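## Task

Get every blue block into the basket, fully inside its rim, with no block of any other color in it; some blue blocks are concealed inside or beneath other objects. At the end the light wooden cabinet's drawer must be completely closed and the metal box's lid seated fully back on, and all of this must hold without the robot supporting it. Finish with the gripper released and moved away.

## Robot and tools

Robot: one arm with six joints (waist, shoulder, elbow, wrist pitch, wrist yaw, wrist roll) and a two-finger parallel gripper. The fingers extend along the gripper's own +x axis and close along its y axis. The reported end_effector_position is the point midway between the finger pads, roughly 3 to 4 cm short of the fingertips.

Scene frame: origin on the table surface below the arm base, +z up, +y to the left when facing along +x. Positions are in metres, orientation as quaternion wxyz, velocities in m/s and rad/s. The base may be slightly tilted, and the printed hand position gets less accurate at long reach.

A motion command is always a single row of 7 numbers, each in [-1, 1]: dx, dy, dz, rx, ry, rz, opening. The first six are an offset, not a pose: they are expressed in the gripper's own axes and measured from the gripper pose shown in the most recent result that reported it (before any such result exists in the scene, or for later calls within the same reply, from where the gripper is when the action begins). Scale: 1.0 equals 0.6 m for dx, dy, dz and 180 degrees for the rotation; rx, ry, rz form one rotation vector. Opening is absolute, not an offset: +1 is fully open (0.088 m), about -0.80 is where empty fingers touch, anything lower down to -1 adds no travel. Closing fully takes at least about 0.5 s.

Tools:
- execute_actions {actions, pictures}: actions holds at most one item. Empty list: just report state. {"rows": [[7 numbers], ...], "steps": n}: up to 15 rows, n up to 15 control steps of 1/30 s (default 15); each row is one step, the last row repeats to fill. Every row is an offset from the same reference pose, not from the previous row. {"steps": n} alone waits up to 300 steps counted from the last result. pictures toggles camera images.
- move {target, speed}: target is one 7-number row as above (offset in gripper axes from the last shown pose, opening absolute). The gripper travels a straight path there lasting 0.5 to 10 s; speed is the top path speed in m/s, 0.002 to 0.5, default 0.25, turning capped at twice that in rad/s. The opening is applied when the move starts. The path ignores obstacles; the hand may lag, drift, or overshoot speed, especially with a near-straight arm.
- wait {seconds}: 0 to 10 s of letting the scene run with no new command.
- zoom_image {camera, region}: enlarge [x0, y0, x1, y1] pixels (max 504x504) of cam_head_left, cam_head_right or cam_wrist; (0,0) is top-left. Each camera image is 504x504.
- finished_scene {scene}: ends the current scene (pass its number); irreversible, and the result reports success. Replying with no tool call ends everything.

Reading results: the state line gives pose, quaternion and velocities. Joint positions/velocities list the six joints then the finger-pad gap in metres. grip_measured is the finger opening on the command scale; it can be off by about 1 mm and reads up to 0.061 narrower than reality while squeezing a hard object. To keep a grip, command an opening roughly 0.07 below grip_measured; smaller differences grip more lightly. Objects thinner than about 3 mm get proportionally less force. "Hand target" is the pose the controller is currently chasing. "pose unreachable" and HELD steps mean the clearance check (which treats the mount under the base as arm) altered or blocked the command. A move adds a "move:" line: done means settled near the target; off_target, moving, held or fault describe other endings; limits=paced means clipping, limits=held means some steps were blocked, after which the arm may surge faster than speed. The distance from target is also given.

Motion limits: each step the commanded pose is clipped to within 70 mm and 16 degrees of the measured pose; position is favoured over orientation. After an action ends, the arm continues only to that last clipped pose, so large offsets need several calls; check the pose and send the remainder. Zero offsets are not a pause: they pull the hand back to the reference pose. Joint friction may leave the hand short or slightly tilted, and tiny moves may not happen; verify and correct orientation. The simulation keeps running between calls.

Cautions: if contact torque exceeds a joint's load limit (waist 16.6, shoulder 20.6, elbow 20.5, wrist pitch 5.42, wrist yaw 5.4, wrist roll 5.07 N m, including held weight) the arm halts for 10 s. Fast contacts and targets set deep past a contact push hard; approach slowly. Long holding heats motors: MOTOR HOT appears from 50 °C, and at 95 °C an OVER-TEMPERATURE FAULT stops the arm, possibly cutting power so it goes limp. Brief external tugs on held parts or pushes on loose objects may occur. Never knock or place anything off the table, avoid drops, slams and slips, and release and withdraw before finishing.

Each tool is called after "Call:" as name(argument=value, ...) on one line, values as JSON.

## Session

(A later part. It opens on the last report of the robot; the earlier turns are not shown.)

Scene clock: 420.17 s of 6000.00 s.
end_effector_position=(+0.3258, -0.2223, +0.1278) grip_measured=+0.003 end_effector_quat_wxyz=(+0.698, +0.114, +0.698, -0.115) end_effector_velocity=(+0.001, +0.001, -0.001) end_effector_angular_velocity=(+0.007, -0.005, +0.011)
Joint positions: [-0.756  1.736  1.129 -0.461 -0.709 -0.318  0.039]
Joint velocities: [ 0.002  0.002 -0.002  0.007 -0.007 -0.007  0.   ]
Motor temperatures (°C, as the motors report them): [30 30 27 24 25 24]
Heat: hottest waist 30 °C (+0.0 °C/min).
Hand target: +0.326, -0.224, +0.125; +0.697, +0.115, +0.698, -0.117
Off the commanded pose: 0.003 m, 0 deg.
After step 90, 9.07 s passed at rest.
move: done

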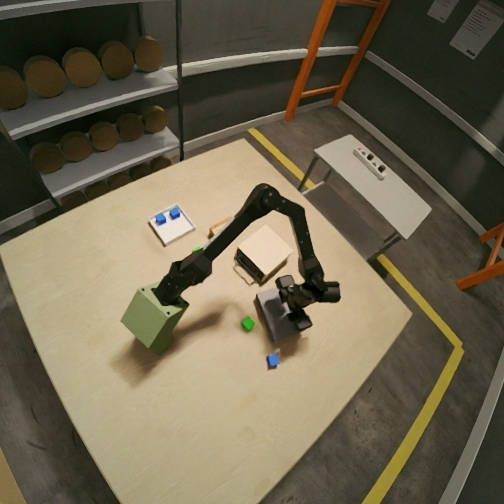

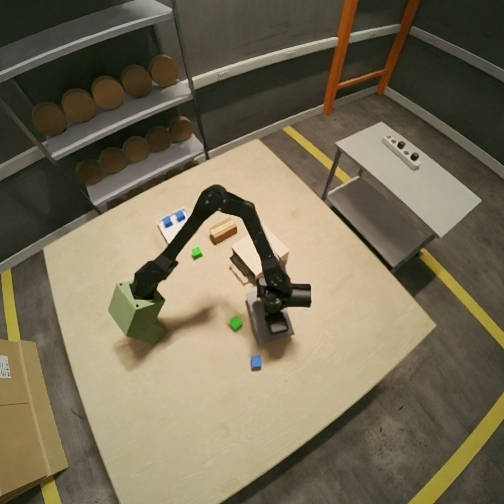

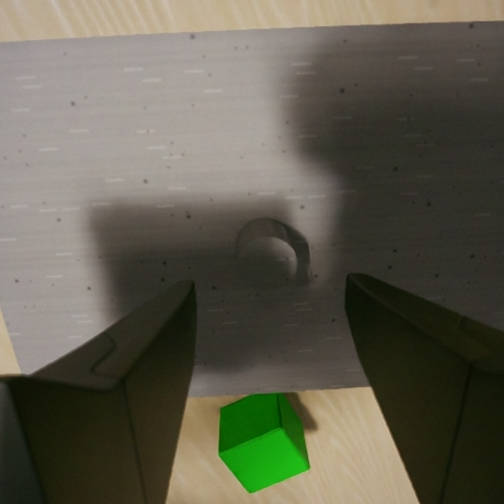

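Call:
zoom_image(camera="cam_wrist", region=[180, 180, 360, 360])

Region (180, 180, 360, 360) of cam_wrist's 504x504 image, scaled by 2.800, with more detail than that image has.

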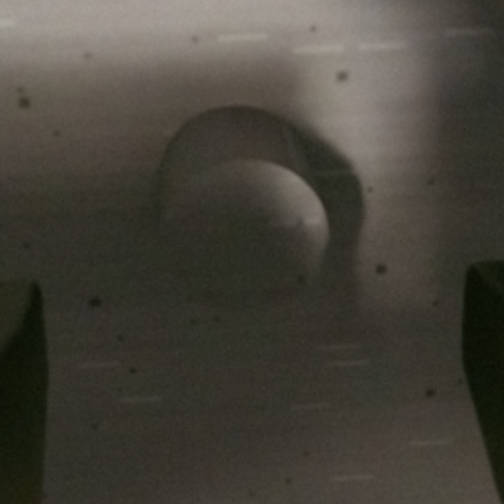

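Call:
move(target=[0.061, 0, 0.0, 0, 0, 0, 0.0], speed=0.04)

Scene clock: 444.57 s of 6000.00 s.
end_effector_position=(+0.3314, -0.2226, +0.0959) grip_measured=+0.003 end_effector_quat_wxyz=(+0.703, +0.109, +0.694, -0.112) end_effector_velocity=(-0.001, +0.001, -0.003) end_effector_angular_velocity=(+0.009, -0.002, +0.008)
Joint positions: [-0.69   1.804  1.123 -0.322 -0.678 -0.246  0.039]
Joint velocities: [ 0.002  0.007 -0.002  0.007 -0.007 -0.007 -0.   ]
Motor temperatures (°C, as the motors report them): [32 30 27 24 25 24]
Heat: hottest waist 32 °C (+2.0 °C/min).
Hand target: +0.326, -0.222, +0.091; +0.698, +0.114, +0.697, -0.115
Off the commanded pose: 0.007 m, 1 deg.
After step 90, 20.17 s passed at rest.
move: done

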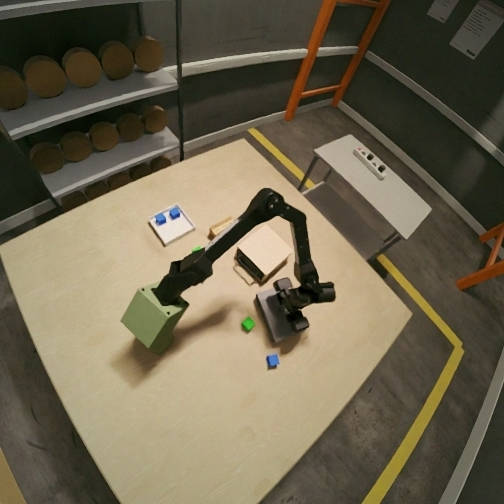

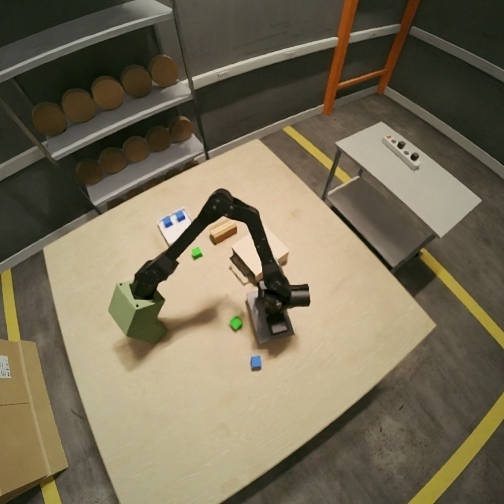

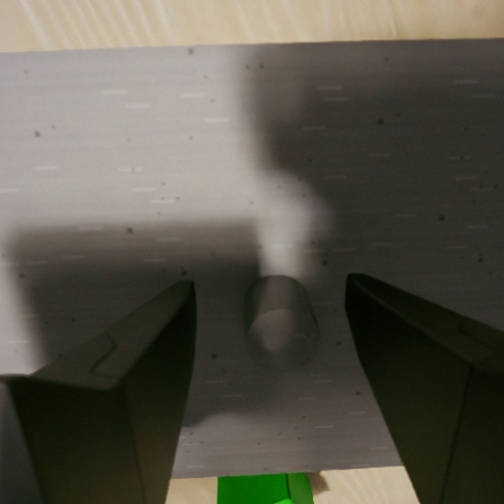

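Call:
move(target=[0.006, -0.002, -0.015, 0.005, 0.005, 0, 0.0], speed=0.02)

Scene clock: 451.57 s of 6000.00 s.
end_effector_position=(+0.3266, -0.2210, +0.0941) grip_measured=+0.003 end_effector_quat_wxyz=(+0.700, +0.112, +0.696, -0.113) end_effector_velocity=(-0.005, +0.003, -0.000) end_effector_angular_velocity=(+0.011, +0.007, +0.010)
Joint positions: [-0.689  1.804  1.11  -0.318 -0.677 -0.245  0.039]
Joint velocities: [-0.002 -0.002 -0.012 -0.007 -0.007 -0.022  0.   ]
Motor temperatures (°C, as the motors report them): [32 30 27 24 25 24]
Heat: hottest waist 32 °C (+1.0 °C/min).
Hand target: +0.323, -0.221, +0.092; +0.697, +0.115, +0.698, -0.116
Off the commanded pose: 0.005 m, 1 deg.
After step 90, 3.23 s passed at rest.
move: done

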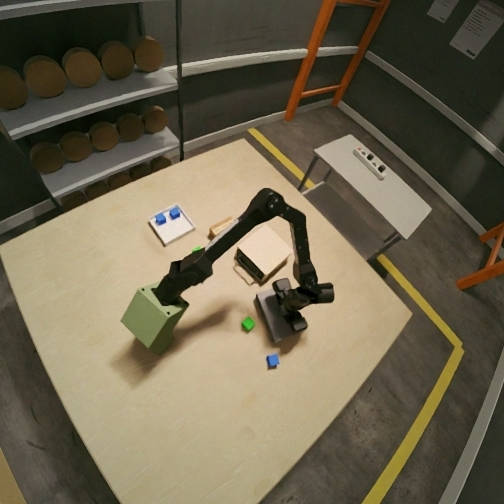

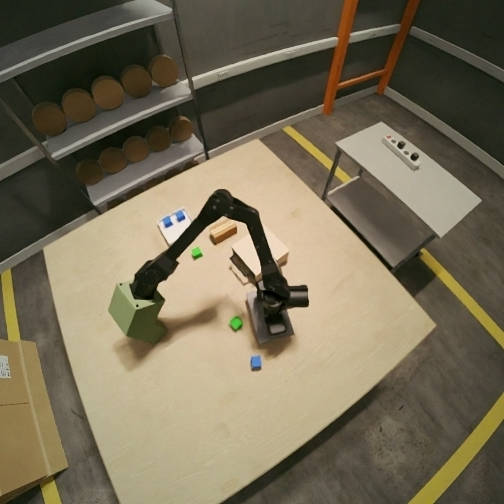

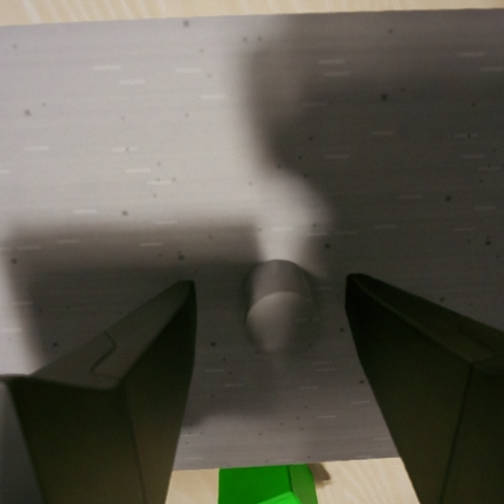

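Call:
move(target=[0.001, -0.003, 0, 0, 0, 0, -0.55], speed=0.01)

Scene clock: 459.50 s of 6000.00 s.
end_effector_position=(+0.3261, -0.2214, +0.0943) grip_measured=-0.473 end_effector_quat_wxyz=(+0.700, +0.112, +0.696, -0.114) end_effector_velocity=(-0.001, +0.001, +0.001) end_effector_angular_velocity=(+0.007, +0.000, +0.001)
Joint positions: [-0.69   1.804  1.109 -0.318 -0.676 -0.245  0.016]
Joint velocities: [-0.002 -0.002 -0.002 -0.007 -0.007 -0.007 -0.   ]
Motor temperatures (°C, as the motors report them): [32 30 27 24 25 24]
Heat: hottest waist 32 °C (+1.0 °C/min).
Hand target: +0.326, -0.223, +0.093; +0.700, +0.112, +0.696, -0.113
Off the commanded pose: 0.001 m, 0 deg.
After step 90, 4.23 s passed at rest.
move: done

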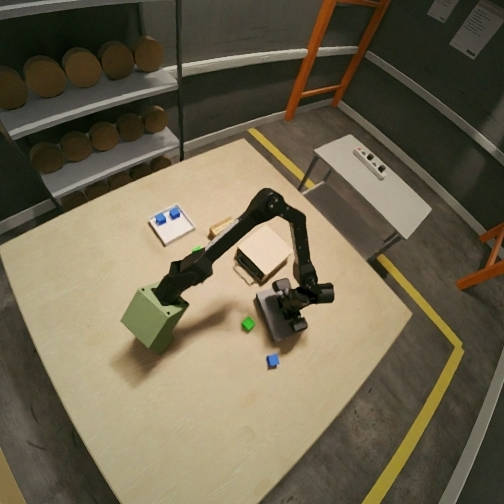

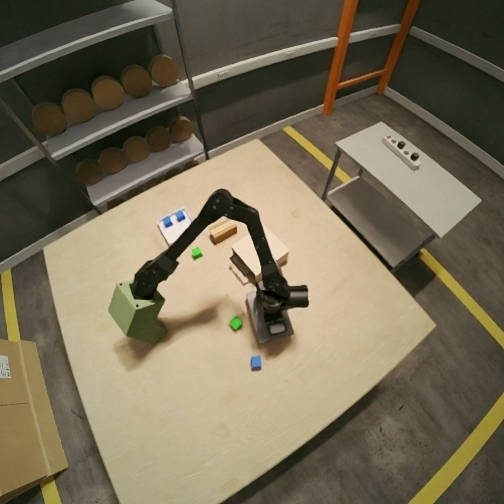

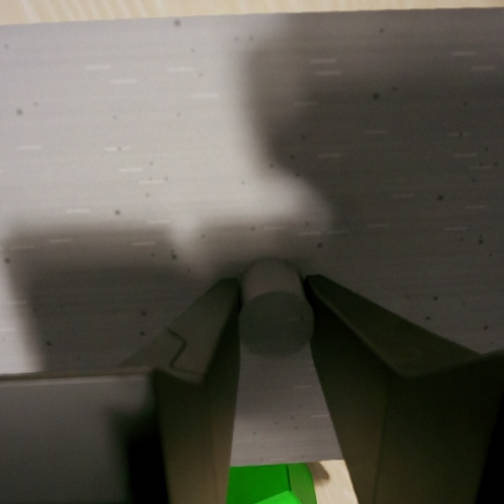

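Call:
move(target=[-0.058, 0, 0, 0, 0, 0, -0.55], speed=0.04)

Scene clock: 515.40 s of 6000.00 s.
end_effector_position=(+0.3187, -0.2191, +0.1214) grip_measured=-0.473 end_effector_quat_wxyz=(+0.692, +0.121, +0.702, -0.115) end_effector_velocity=(-0.001, +0.005, +0.002) end_effector_angular_velocity=(+0.034, -0.010, +0.002)
Joint positions: [-0.748  1.745  1.11  -0.449 -0.706 -0.314  0.016]
Joint velocities: [-0.007 -0.002 -0.002 -0.022 -0.037 -0.022  0.   ]
Motor temperatures (°C, as the motors report them): [33 31 27 24 25 24]
Heat: hottest waist 33 °C (+1.0 °C/min).
Hand target: +0.326, -0.221, +0.129; +0.700, +0.112, +0.696, -0.114
Off the commanded pose: 0.011 m, 2 deg.
After step 90, 51.70 s passed at rest.
move: off_target

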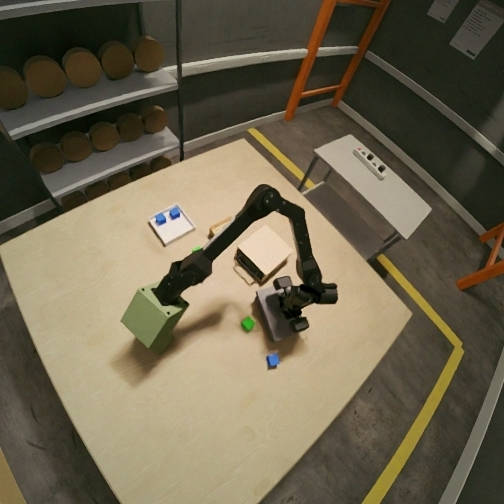

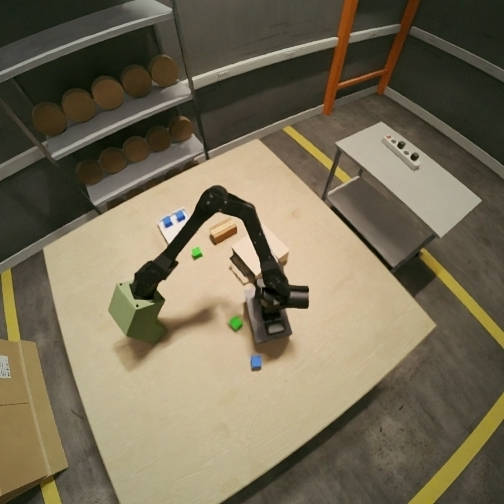

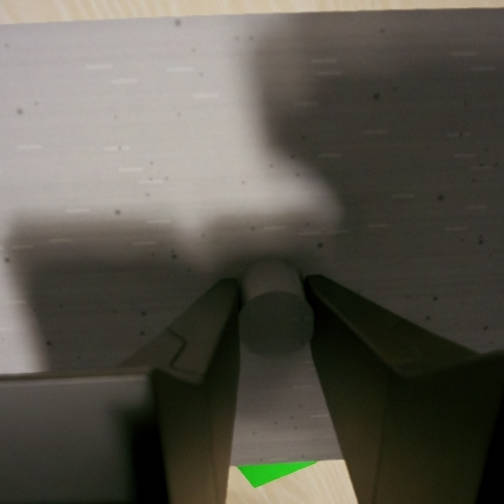

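Call:
move(target=[-0.0283, 0.0473, -0.1645, -0.1067, -0.0063, -0.0024, -0.55], speed=0.1)

Scene clock: 529.83 s of 6000.00 s.
end_effector_position=(+0.2345, -0.1597, +0.1369) grip_measured=-0.473 end_effector_quat_wxyz=(+0.705, +0.005, +0.709, -0.001) end_effector_velocity=(-0.002, +0.002, +0.003) end_effector_angular_velocity=(+0.001, -0.005, +0.001)
Joint positions: [-0.798  1.477  0.644 -0.279 -0.731 -0.693  0.016]
Joint velocities: [-0.007 -0.017 -0.012 -0.007 -0.007 -0.007 -0.   ]
Motor temperatures (°C, as the motors report them): [34 33 27 24 25 24]
Heat: hottest waist 34 °C (+2.0 °C/min).
Hand target: +0.235, -0.160, +0.140; +0.709, -0.000, +0.706, -0.001
Off the commanded pose: 0.003 m, 1 deg.
After step 90, 9.37 s passed at rest.
move: done

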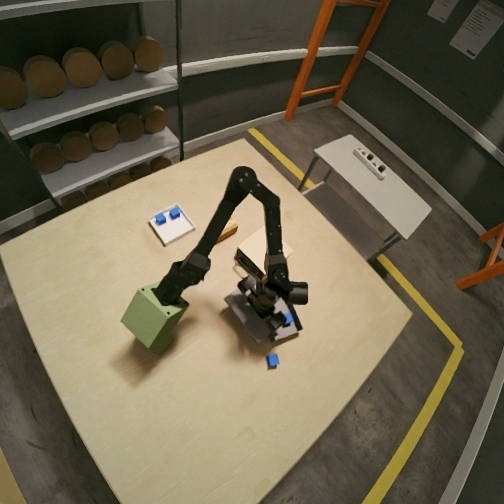

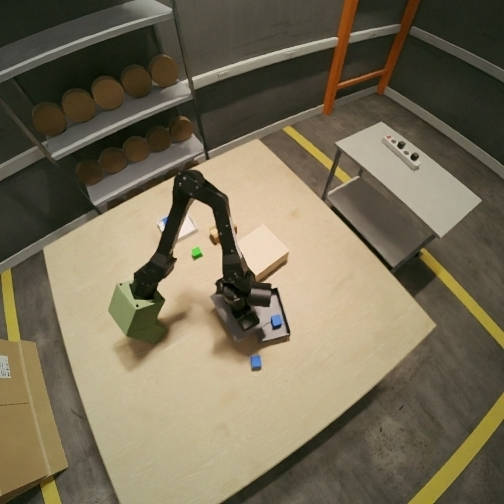

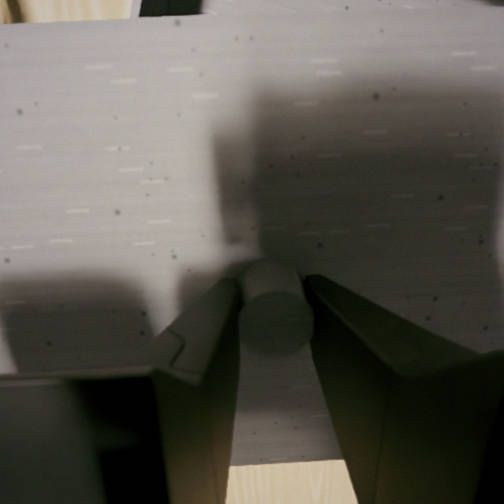

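Call:
move(target=[0.0215, 0.2993, -0.0066, -0.0027, -0.003, -0.002, -0.55], speed=0.12)

Scene clock: 536.53 s of 6000.00 s.
end_effector_position=(+0.2331, +0.0183, +0.1246) grip_measured=-0.473 end_effector_quat_wxyz=(+0.707, +0.000, +0.707, +0.001) end_effector_velocity=(-0.002, +0.006, +0.000) end_effector_angular_velocity=(+0.012, +0.006, +0.010)
Joint positions: [ 0.062  0.894  0.336 -0.182 -0.182  0.062  0.016]
Joint velocities: [ 0.027 -0.007 -0.002 -0.007  0.007  0.007  0.   ]
Motor temperatures (°C, as the motors report them): [33 32 27 24 25 24]
Heat: hottest waist 33 °C (+0.0 °C/min).
Hand target: +0.233, +0.019, +0.126; +0.710, +0.000, +0.704, -0.000
Off the commanded pose: 0.002 m, 0 deg.
After step 90, 1.70 s passed at rest.
move: done

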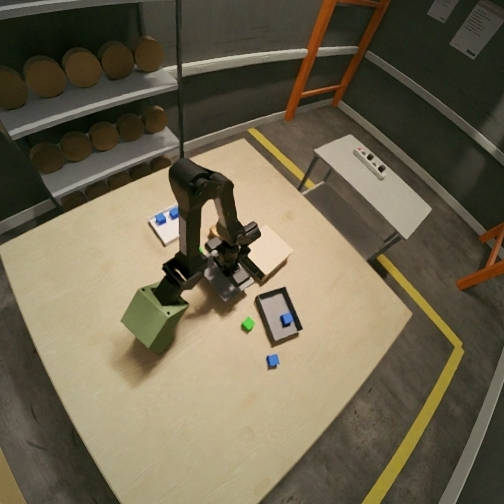

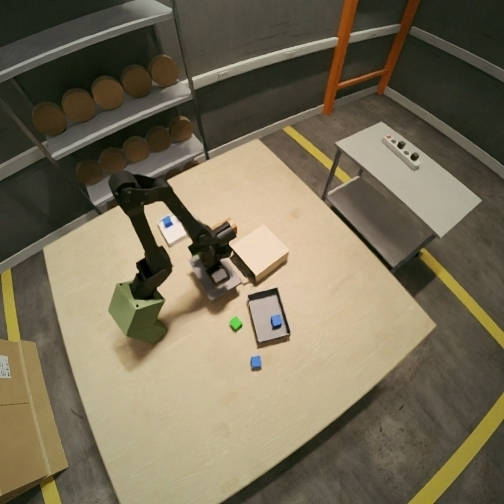

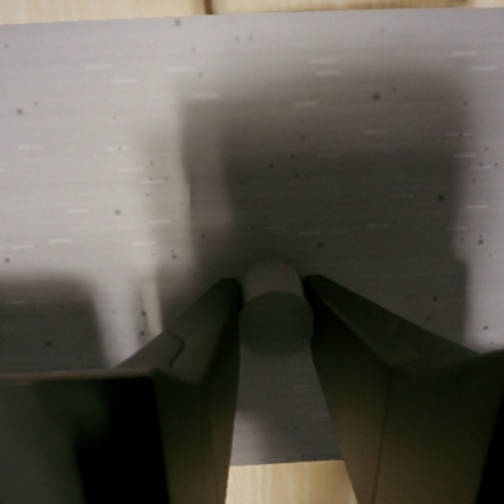

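Call:
move(target=[0.096, 0, -0.005, 0, -0.002, 0, -0.55], speed=0.06)

Call:
move(target=[0.02, 0, 0, 0, 0, 0, -0.55], speed=0.01)

Scene clock: 542.97 s of 6000.00 s.
end_effector_position=(+0.2318, +0.0189, +0.0687) grip_measured=-0.473 end_effector_quat_wxyz=(+0.711, -0.000, +0.703, +0.003) end_effector_velocity=(-0.008, -0.002, -0.003) end_effector_angular_velocity=(-0.009, +0.031, +0.004)
Joint positions: [ 0.119  1.271  0.316  0.231 -0.141  0.099  0.016]
Joint velocities: [ 0.002  0.022 -0.002 -0.007  0.007 -0.007 -0.   ]
Motor temperatures (°C, as the motors report them): [32 32 26 24 25 24]
Heat: hottest waist 32 °C (-1.0 °C/min).
Hand target: +0.230, +0.019, +0.067; +0.709, +0.000, +0.705, +0.001
Off the commanded pose: 0.002 m, 0 deg.
After step 90, 2.03 s passed at rest.
move: done

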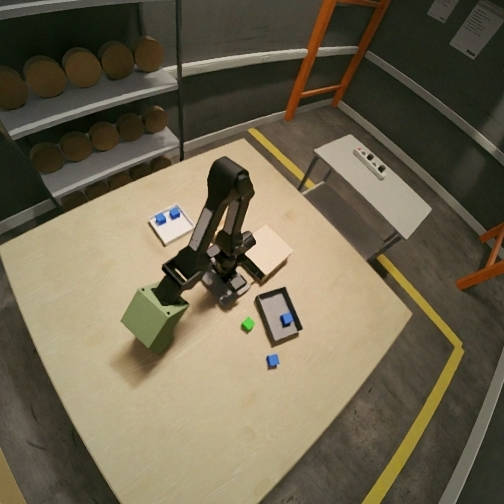

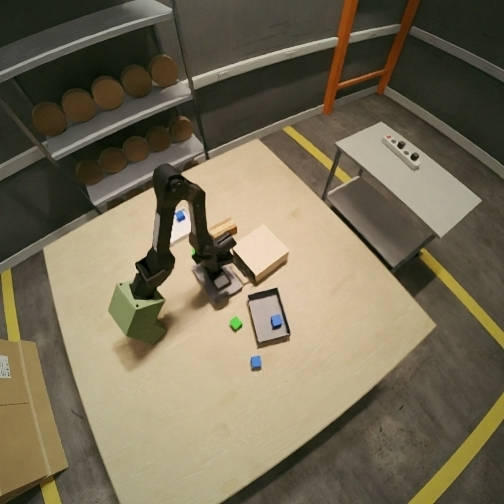

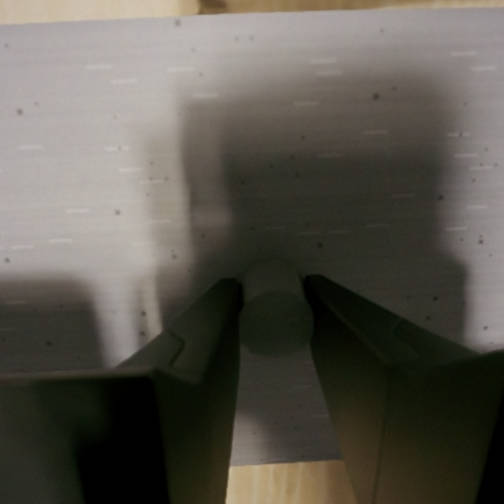

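Scene clock: 544.40 s of 6000.00 s.
end_effector_position=(+0.2316, +0.0187, +0.0583) grip_measured=-0.473 end_effector_quat_wxyz=(+0.711, -0.001, +0.703, +0.004) end_effector_velocity=(-0.003, -0.002, -0.000) end_effector_angular_velocity=(-0.010, +0.011, -0.011)
Joint positions: [ 0.125  1.344  0.323  0.299 -0.137  0.101  0.016]
Joint velocities: [-0.002  0.002 -0.002 -0.007  0.007  0.007 -0.   ]
Motor temperatures (°C, as the motors report them): [32 32 26 24 25 24]
Heat: hottest waist 32 °C (-1.0 °C/min).
Hand target: +0.232, +0.019, +0.057; +0.711, +0.000, +0.703, +0.003
Off the commanded pose: 0.002 m, 0 deg.
move: done

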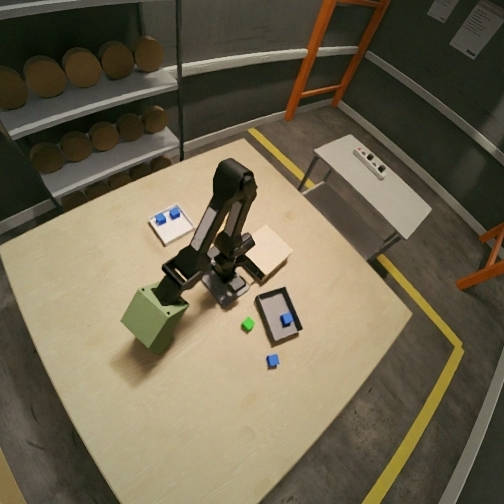

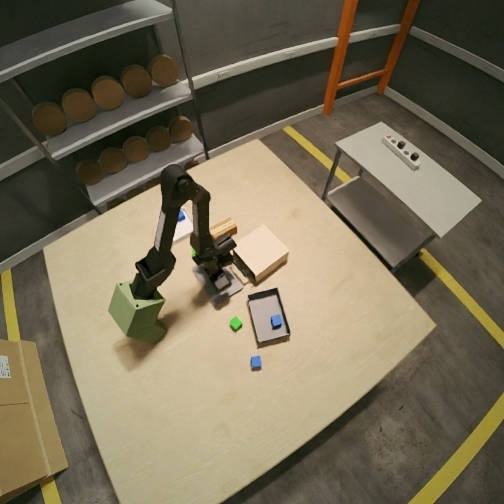

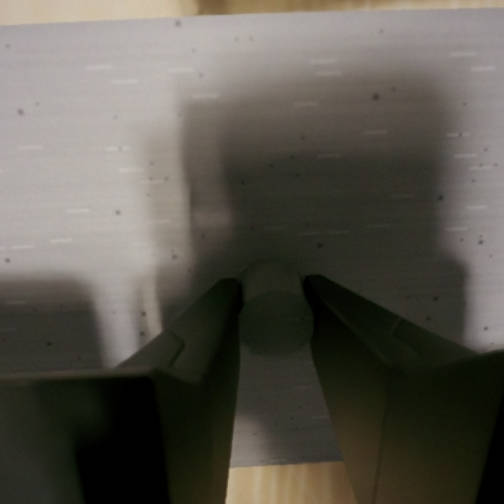

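Call:
move(target=[0.006, 0, 0, 0, 0.002, 0, -0.55], speed=0.006)

Scene clock: 548.97 s of 6000.00 s.
end_effector_position=(+0.2310, +0.0185, +0.0578) grip_measured=-0.473 end_effector_quat_wxyz=(+0.711, -0.001, +0.704, +0.004) end_effector_velocity=(-0.010, -0.001, -0.000) end_effector_angular_velocity=(-0.010, +0.041, +0.003)
Joint positions: [ 0.125  1.348  0.323  0.301 -0.137  0.101  0.016]
Joint velocities: [ 0.002  0.002 -0.002 -0.037  0.007 -0.007 -0.   ]
Motor temperatures (°C, as the motors report them): [31 31 26 24 25 24]
Heat: hottest waist 31 °C (-2.0 °C/min).
Hand target: +0.231, +0.019, +0.055; +0.709, -0.001, +0.705, +0.004
Off the commanded pose: 0.003 m, 0 deg.
After step 90, 0.77 s passed at rest.
move: done

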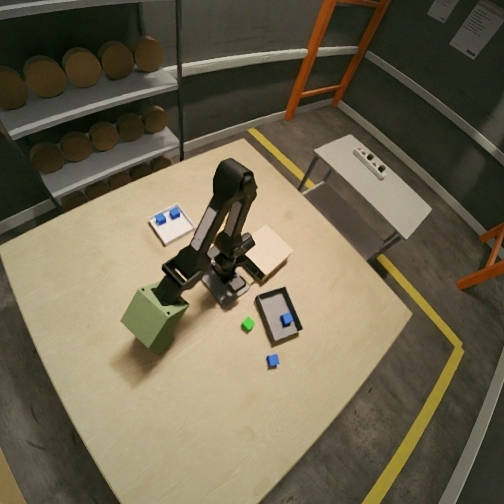

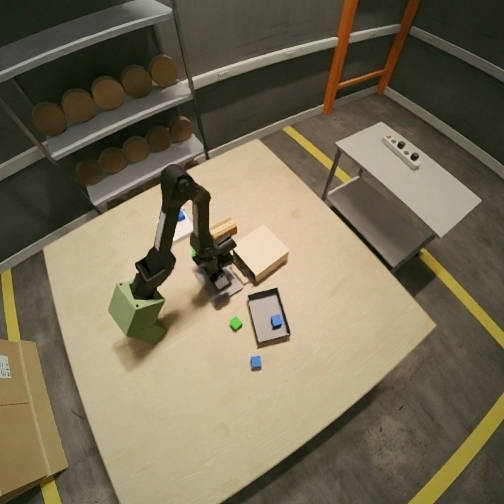

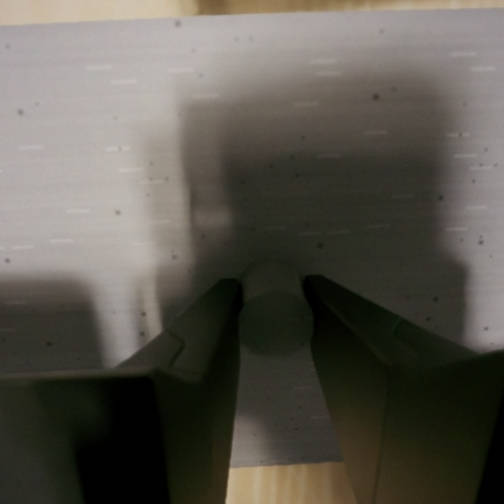

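Call:
move(target=[-0.001, 0, 0, 0, 0, 0, 0.0], speed=0.01)

Call:
move(target=[-0.1, 0, 0.02, 0, 0, 0, 0.0], speed=0.1)

Scene clock: 553.73 s of 6000.00 s.
end_effector_position=(+0.2309, +0.0185, +0.0577) grip_measured=-0.005 end_effector_quat_wxyz=(+0.710, -0.001, +0.704, +0.004) end_effector_velocity=(-0.005, -0.002, +0.000) end_effector_angular_velocity=(-0.011, +0.020, +0.003)
Joint positions: [ 0.125  1.349  0.323  0.3   -0.137  0.101  0.039]
Joint velocities: [-0.002 -0.002 -0.002 -0.022  0.007 -0.007  0.001]
Motor temperatures (°C, as the motors report them): [31 31 26 25 25 24]
Heat: hottest waist 31 °C (-2.0 °C/min).
Hand target: +0.231, +0.019, +0.058; +0.711, -0.001, +0.704, +0.004
Off the commanded pose: 0.001 m, 0 deg.
After step 90, 1.07 s passed at rest.
move: done

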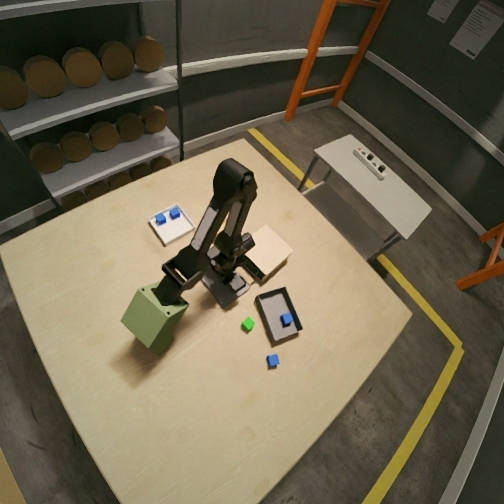

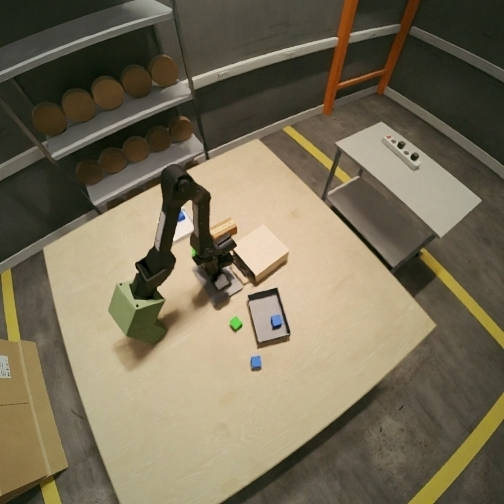

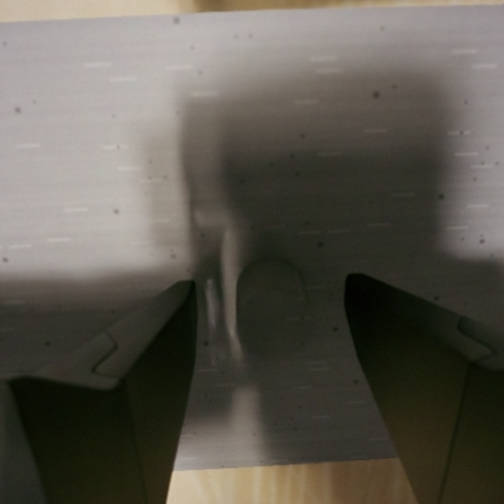

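Scene clock: 554.87 s of 6000.00 s.
end_effector_position=(+0.2376, +0.0176, +0.1149) grip_measured=-0.003 end_effector_quat_wxyz=(+0.706, +0.000, +0.709, +0.001) end_effector_velocity=(-0.002, -0.000, +0.004) end_effector_angular_velocity=(+0.001, +0.011, +0.000)
Joint positions: [ 0.067  0.97   0.351 -0.126 -0.18   0.064  0.039]
Joint velocities: [-0.007 -0.022  0.002 -0.037 -0.007 -0.007  0.   ]
Motor temperatures (°C, as the motors report them): [31 31 26 24 25 24]
Heat: hottest waist 31 °C (-2.0 °C/min).
Hand target: +0.242, +0.018, +0.117; +0.710, -0.001, +0.704, +0.004
Off the commanded pose: 0.006 m, 1 deg.
move: done

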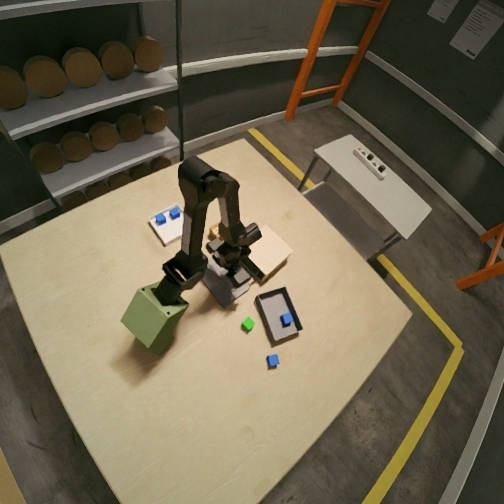

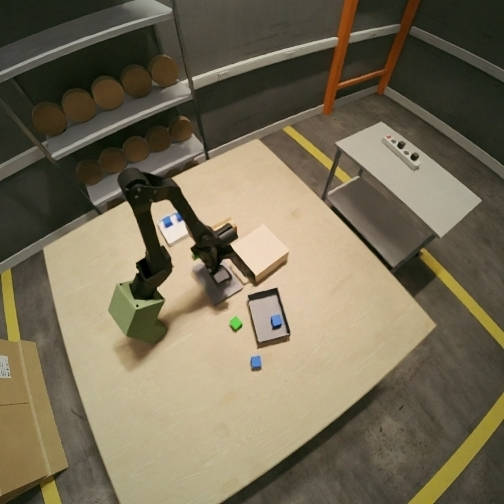

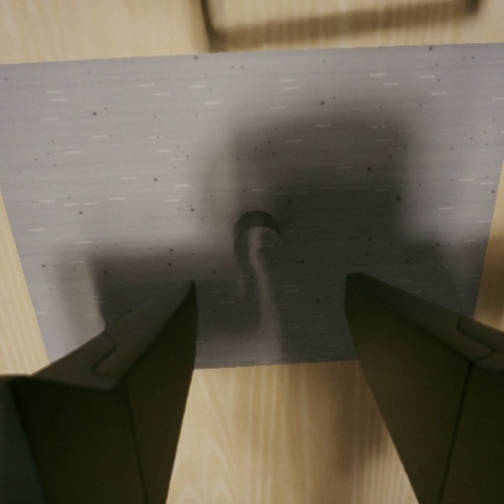

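Call:
move(target=[-0.1098, -0.4044, 0.1462, 0.1033, -0.0014, 0, 0.6], speed=0.2)

Scene clock: 569.07 s of 6000.00 s.
end_effector_position=(+0.3248, -0.2214, +0.1797) grip_measured=+0.597 end_effector_quat_wxyz=(+0.697, +0.112, +0.699, -0.113) end_effector_velocity=(+0.001, -0.000, +0.000) end_effector_angular_velocity=(+0.017, +0.008, -0.013)
Joint positions: [-0.863  1.648  1.184 -0.692 -0.755 -0.455  0.068]
Joint velocities: [-0.002  0.017  0.027 -0.037 -0.007 -0.007  0.   ]
Motor temperatures (°C, as the motors report them): [30 31 26 24 25 24]
Heat: hottest shoulder 31 °C (-2.0 °C/min).
Hand target: +0.325, -0.224, +0.179; +0.697, +0.114, +0.699, -0.113
Off the commanded pose: 0.004 m, 0 deg.
After step 90, 9.30 s passed at rest.
move: done

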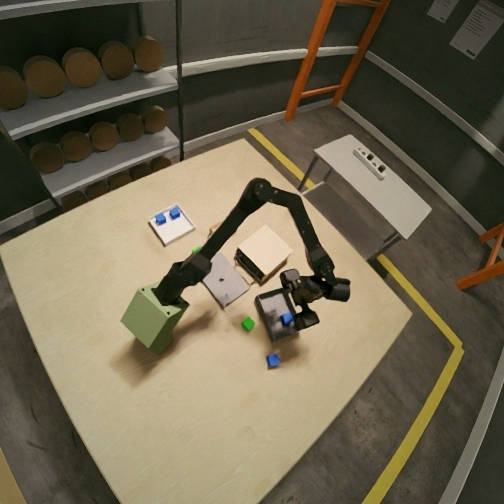

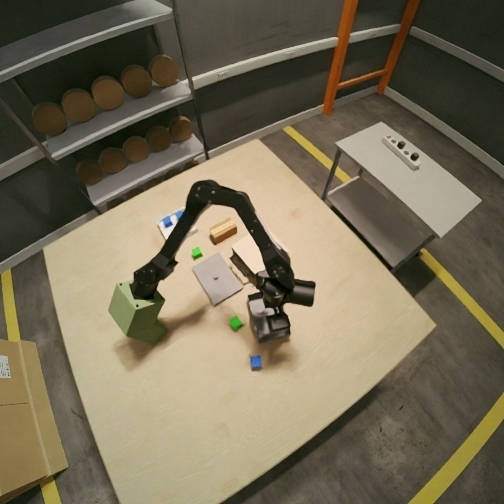

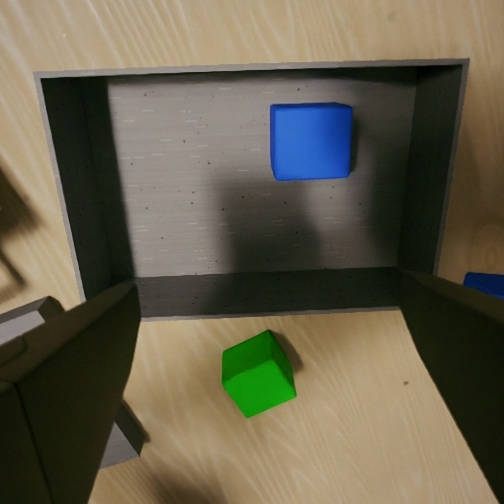

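Call:
move(target=[0.158, -0.05, 0.0317, 0.003, 0, 0, 0.3], speed=0.1)

Scene clock: 595.90 s of 6000.00 s.
end_effector_position=(+0.3339, -0.2542, +0.0884) grip_measured=+0.303 end_effector_quat_wxyz=(+0.698, +0.114, +0.697, -0.115) end_effector_velocity=(-0.001, +0.001, -0.003) end_effector_angular_velocity=(+0.009, -0.002, -0.007)
Joint positions: [-0.729  1.924  1.259 -0.382 -0.696 -0.287  0.054]
Joint velocities: [ 0.002  0.007 -0.002  0.007 -0.007  0.007 -0.   ]
Motor temperatures (°C, as the motors report them): [32 30 27 24 25 24]
Heat: hottest waist 32 °C (-1.0 °C/min).
Hand target: +0.333, -0.256, +0.085; +0.697, +0.116, +0.698, -0.117
Off the commanded pose: 0.004 m, 0 deg.
After step 90, 22.30 s passed at rest.
move: done

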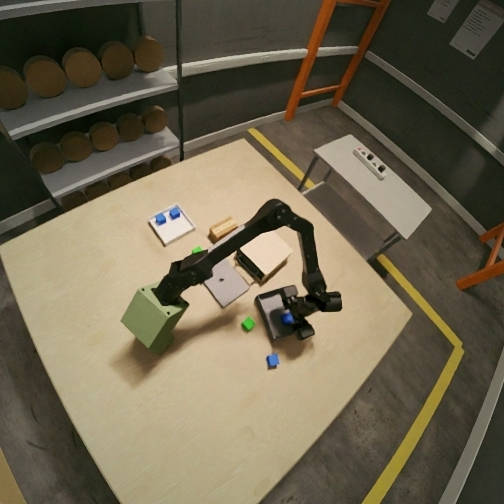

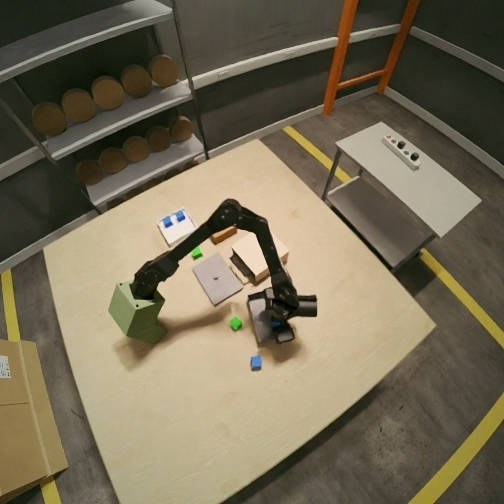

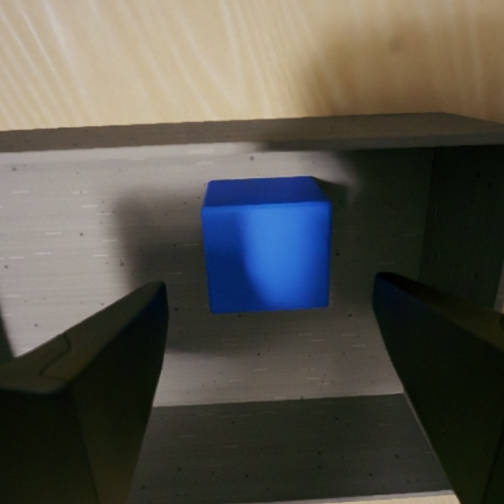

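Call:
zoom_image(camera="cam_wrist", region=[150, 100, 354, 200])

Call:
zoom_image(camera="cam_wrist", region=[150, 404, 454, 504])

Region (150, 100, 354, 200) of cam_wrist's 504x504 image, scaled by 2.471, with more detail than that image has; it fills the top 247 rows of this view, and the rest is white.

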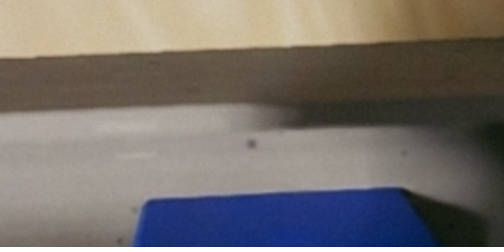

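Region (150, 404, 454, 504) of cam_wrist's 504x504 image, scaled by 1.658, with more detail than that image has; it fills the top 166 rows of this view, and the rest is white.

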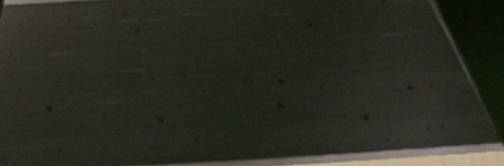

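Call:
move(target=[0.063, 0, 0.0, 0, 0, 0, 0.3], speed=0.04)

Scene clock: 625.73 s of 6000.00 s.
end_effector_position=(+0.3349, -0.2524, +0.0542) grip_measured=+0.303 end_effector_quat_wxyz=(+0.699, +0.114, +0.696, -0.114) end_effector_velocity=(+0.007, -0.003, +0.002) end_effector_angular_velocity=(-0.009, -0.025, +0.040)
Joint positions: [-0.669  1.999  1.262 -0.266 -0.668 -0.223  0.054]
Joint velocities: [-0.002 -0.002  0.007  0.022 -0.007 -0.022 -0.   ]
Motor temperatures (°C, as the motors report them): [34 31 27 24 25 24]
Heat: hottest waist 34 °C (+3.0 °C/min).
Hand target: +0.334, -0.254, +0.051; +0.698, +0.115, +0.697, -0.115
Off the commanded pose: 0.004 m, 0 deg.
After step 90, 25.57 s passed at rest.
move: done

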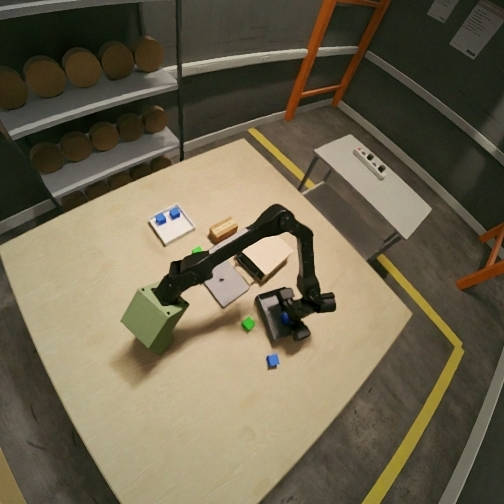

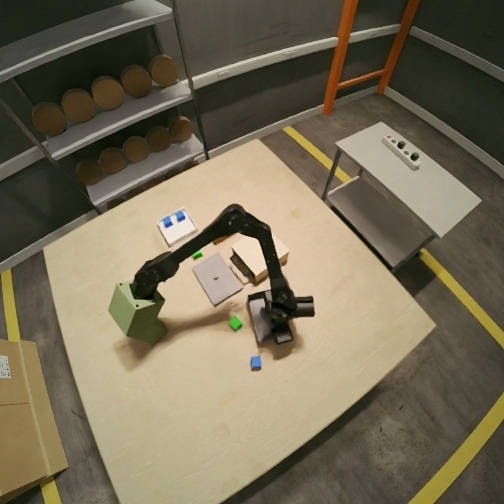

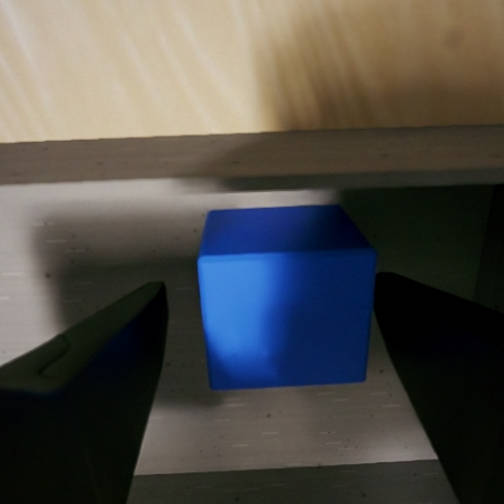

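Call:
move(target=[0.008, -0.008, 0.007, 0, 0, 0, 0.3], speed=0.02)

Scene clock: 629.97 s of 6000.00 s.
end_effector_position=(+0.3388, -0.2565, +0.0521) grip_measured=+0.303 end_effector_quat_wxyz=(+0.701, +0.111, +0.695, -0.113) end_effector_velocity=(-0.000, -0.002, -0.002) end_effector_angular_velocity=(+0.007, +0.001, +0.001)
Joint positions: [-0.669  2.015  1.287 -0.266 -0.667 -0.222  0.054]
Joint velocities: [-0.002  0.012  0.012 -0.007 -0.007 -0.007 -0.   ]
Motor temperatures (°C, as the motors report them): [34 31 27 24 25 24]
Heat: hottest waist 34 °C (+4.1 °C/min).
Hand target: +0.337, -0.258, +0.049; +0.699, +0.114, +0.696, -0.114
Off the commanded pose: 0.004 m, 0 deg.
After step 90, 0.53 s passed at rest.
move: done

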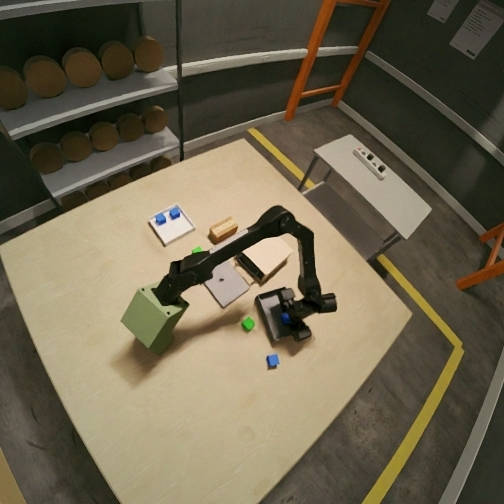

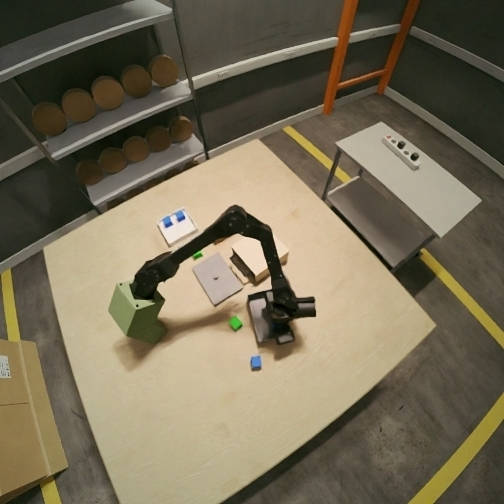

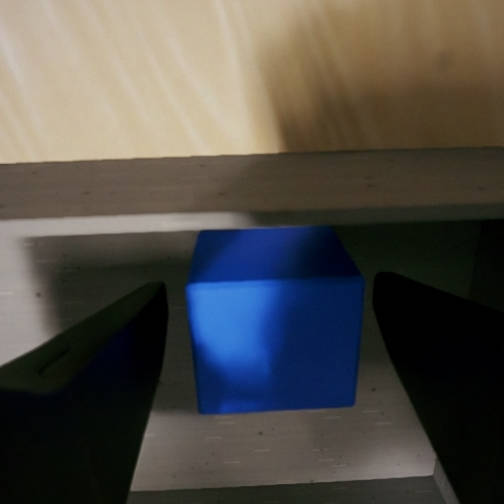

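Call:
move(target=[0, 0, 0, 0, 0, 0, -0.17], speed=0.01)

Scene clock: 633.53 s of 6000.00 s.
end_effector_position=(+0.3390, -0.2569, +0.0522) grip_measured=-0.087 end_effector_quat_wxyz=(+0.702, +0.111, +0.695, -0.113) end_effector_velocity=(-0.003, +0.003, +0.001) end_effector_angular_velocity=(+0.013, +0.011, -0.008)
Joint positions: [-0.669  2.016  1.288 -0.267 -0.667 -0.222  0.035]
Joint velocities: [-0.002 -0.002 -0.002 -0.022 -0.007 -0.007 -0.   ]
Motor temperatures (°C, as the motors report them): [34 31 27 24 25 24]
Heat: hottest waist 34 °C (+3.0 °C/min).
Hand target: +0.339, -0.257, +0.052; +0.701, +0.111, +0.695, -0.113
Off the commanded pose: 0.000 m, 0 deg.
move: done

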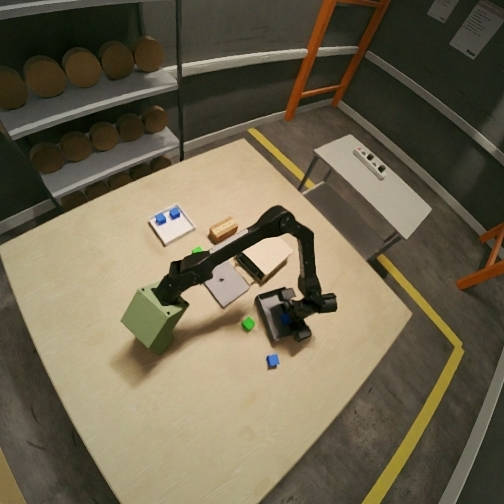

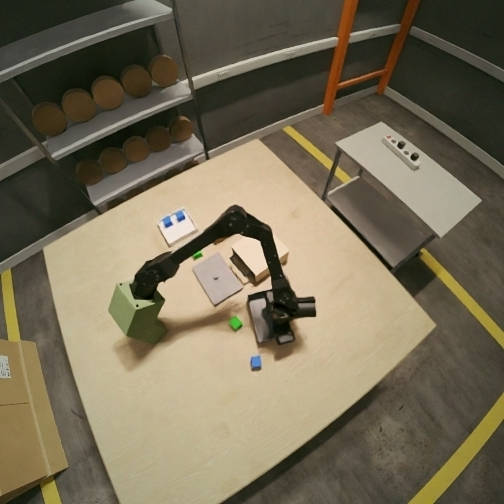

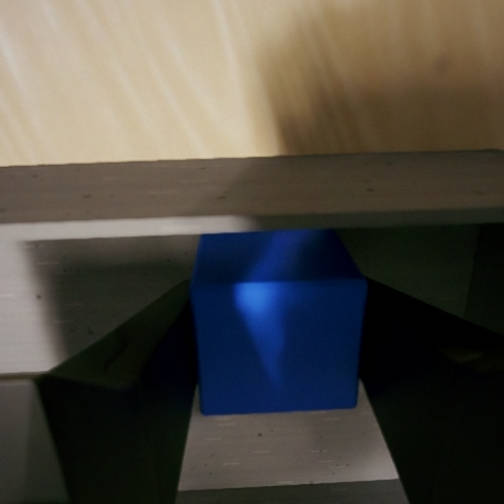

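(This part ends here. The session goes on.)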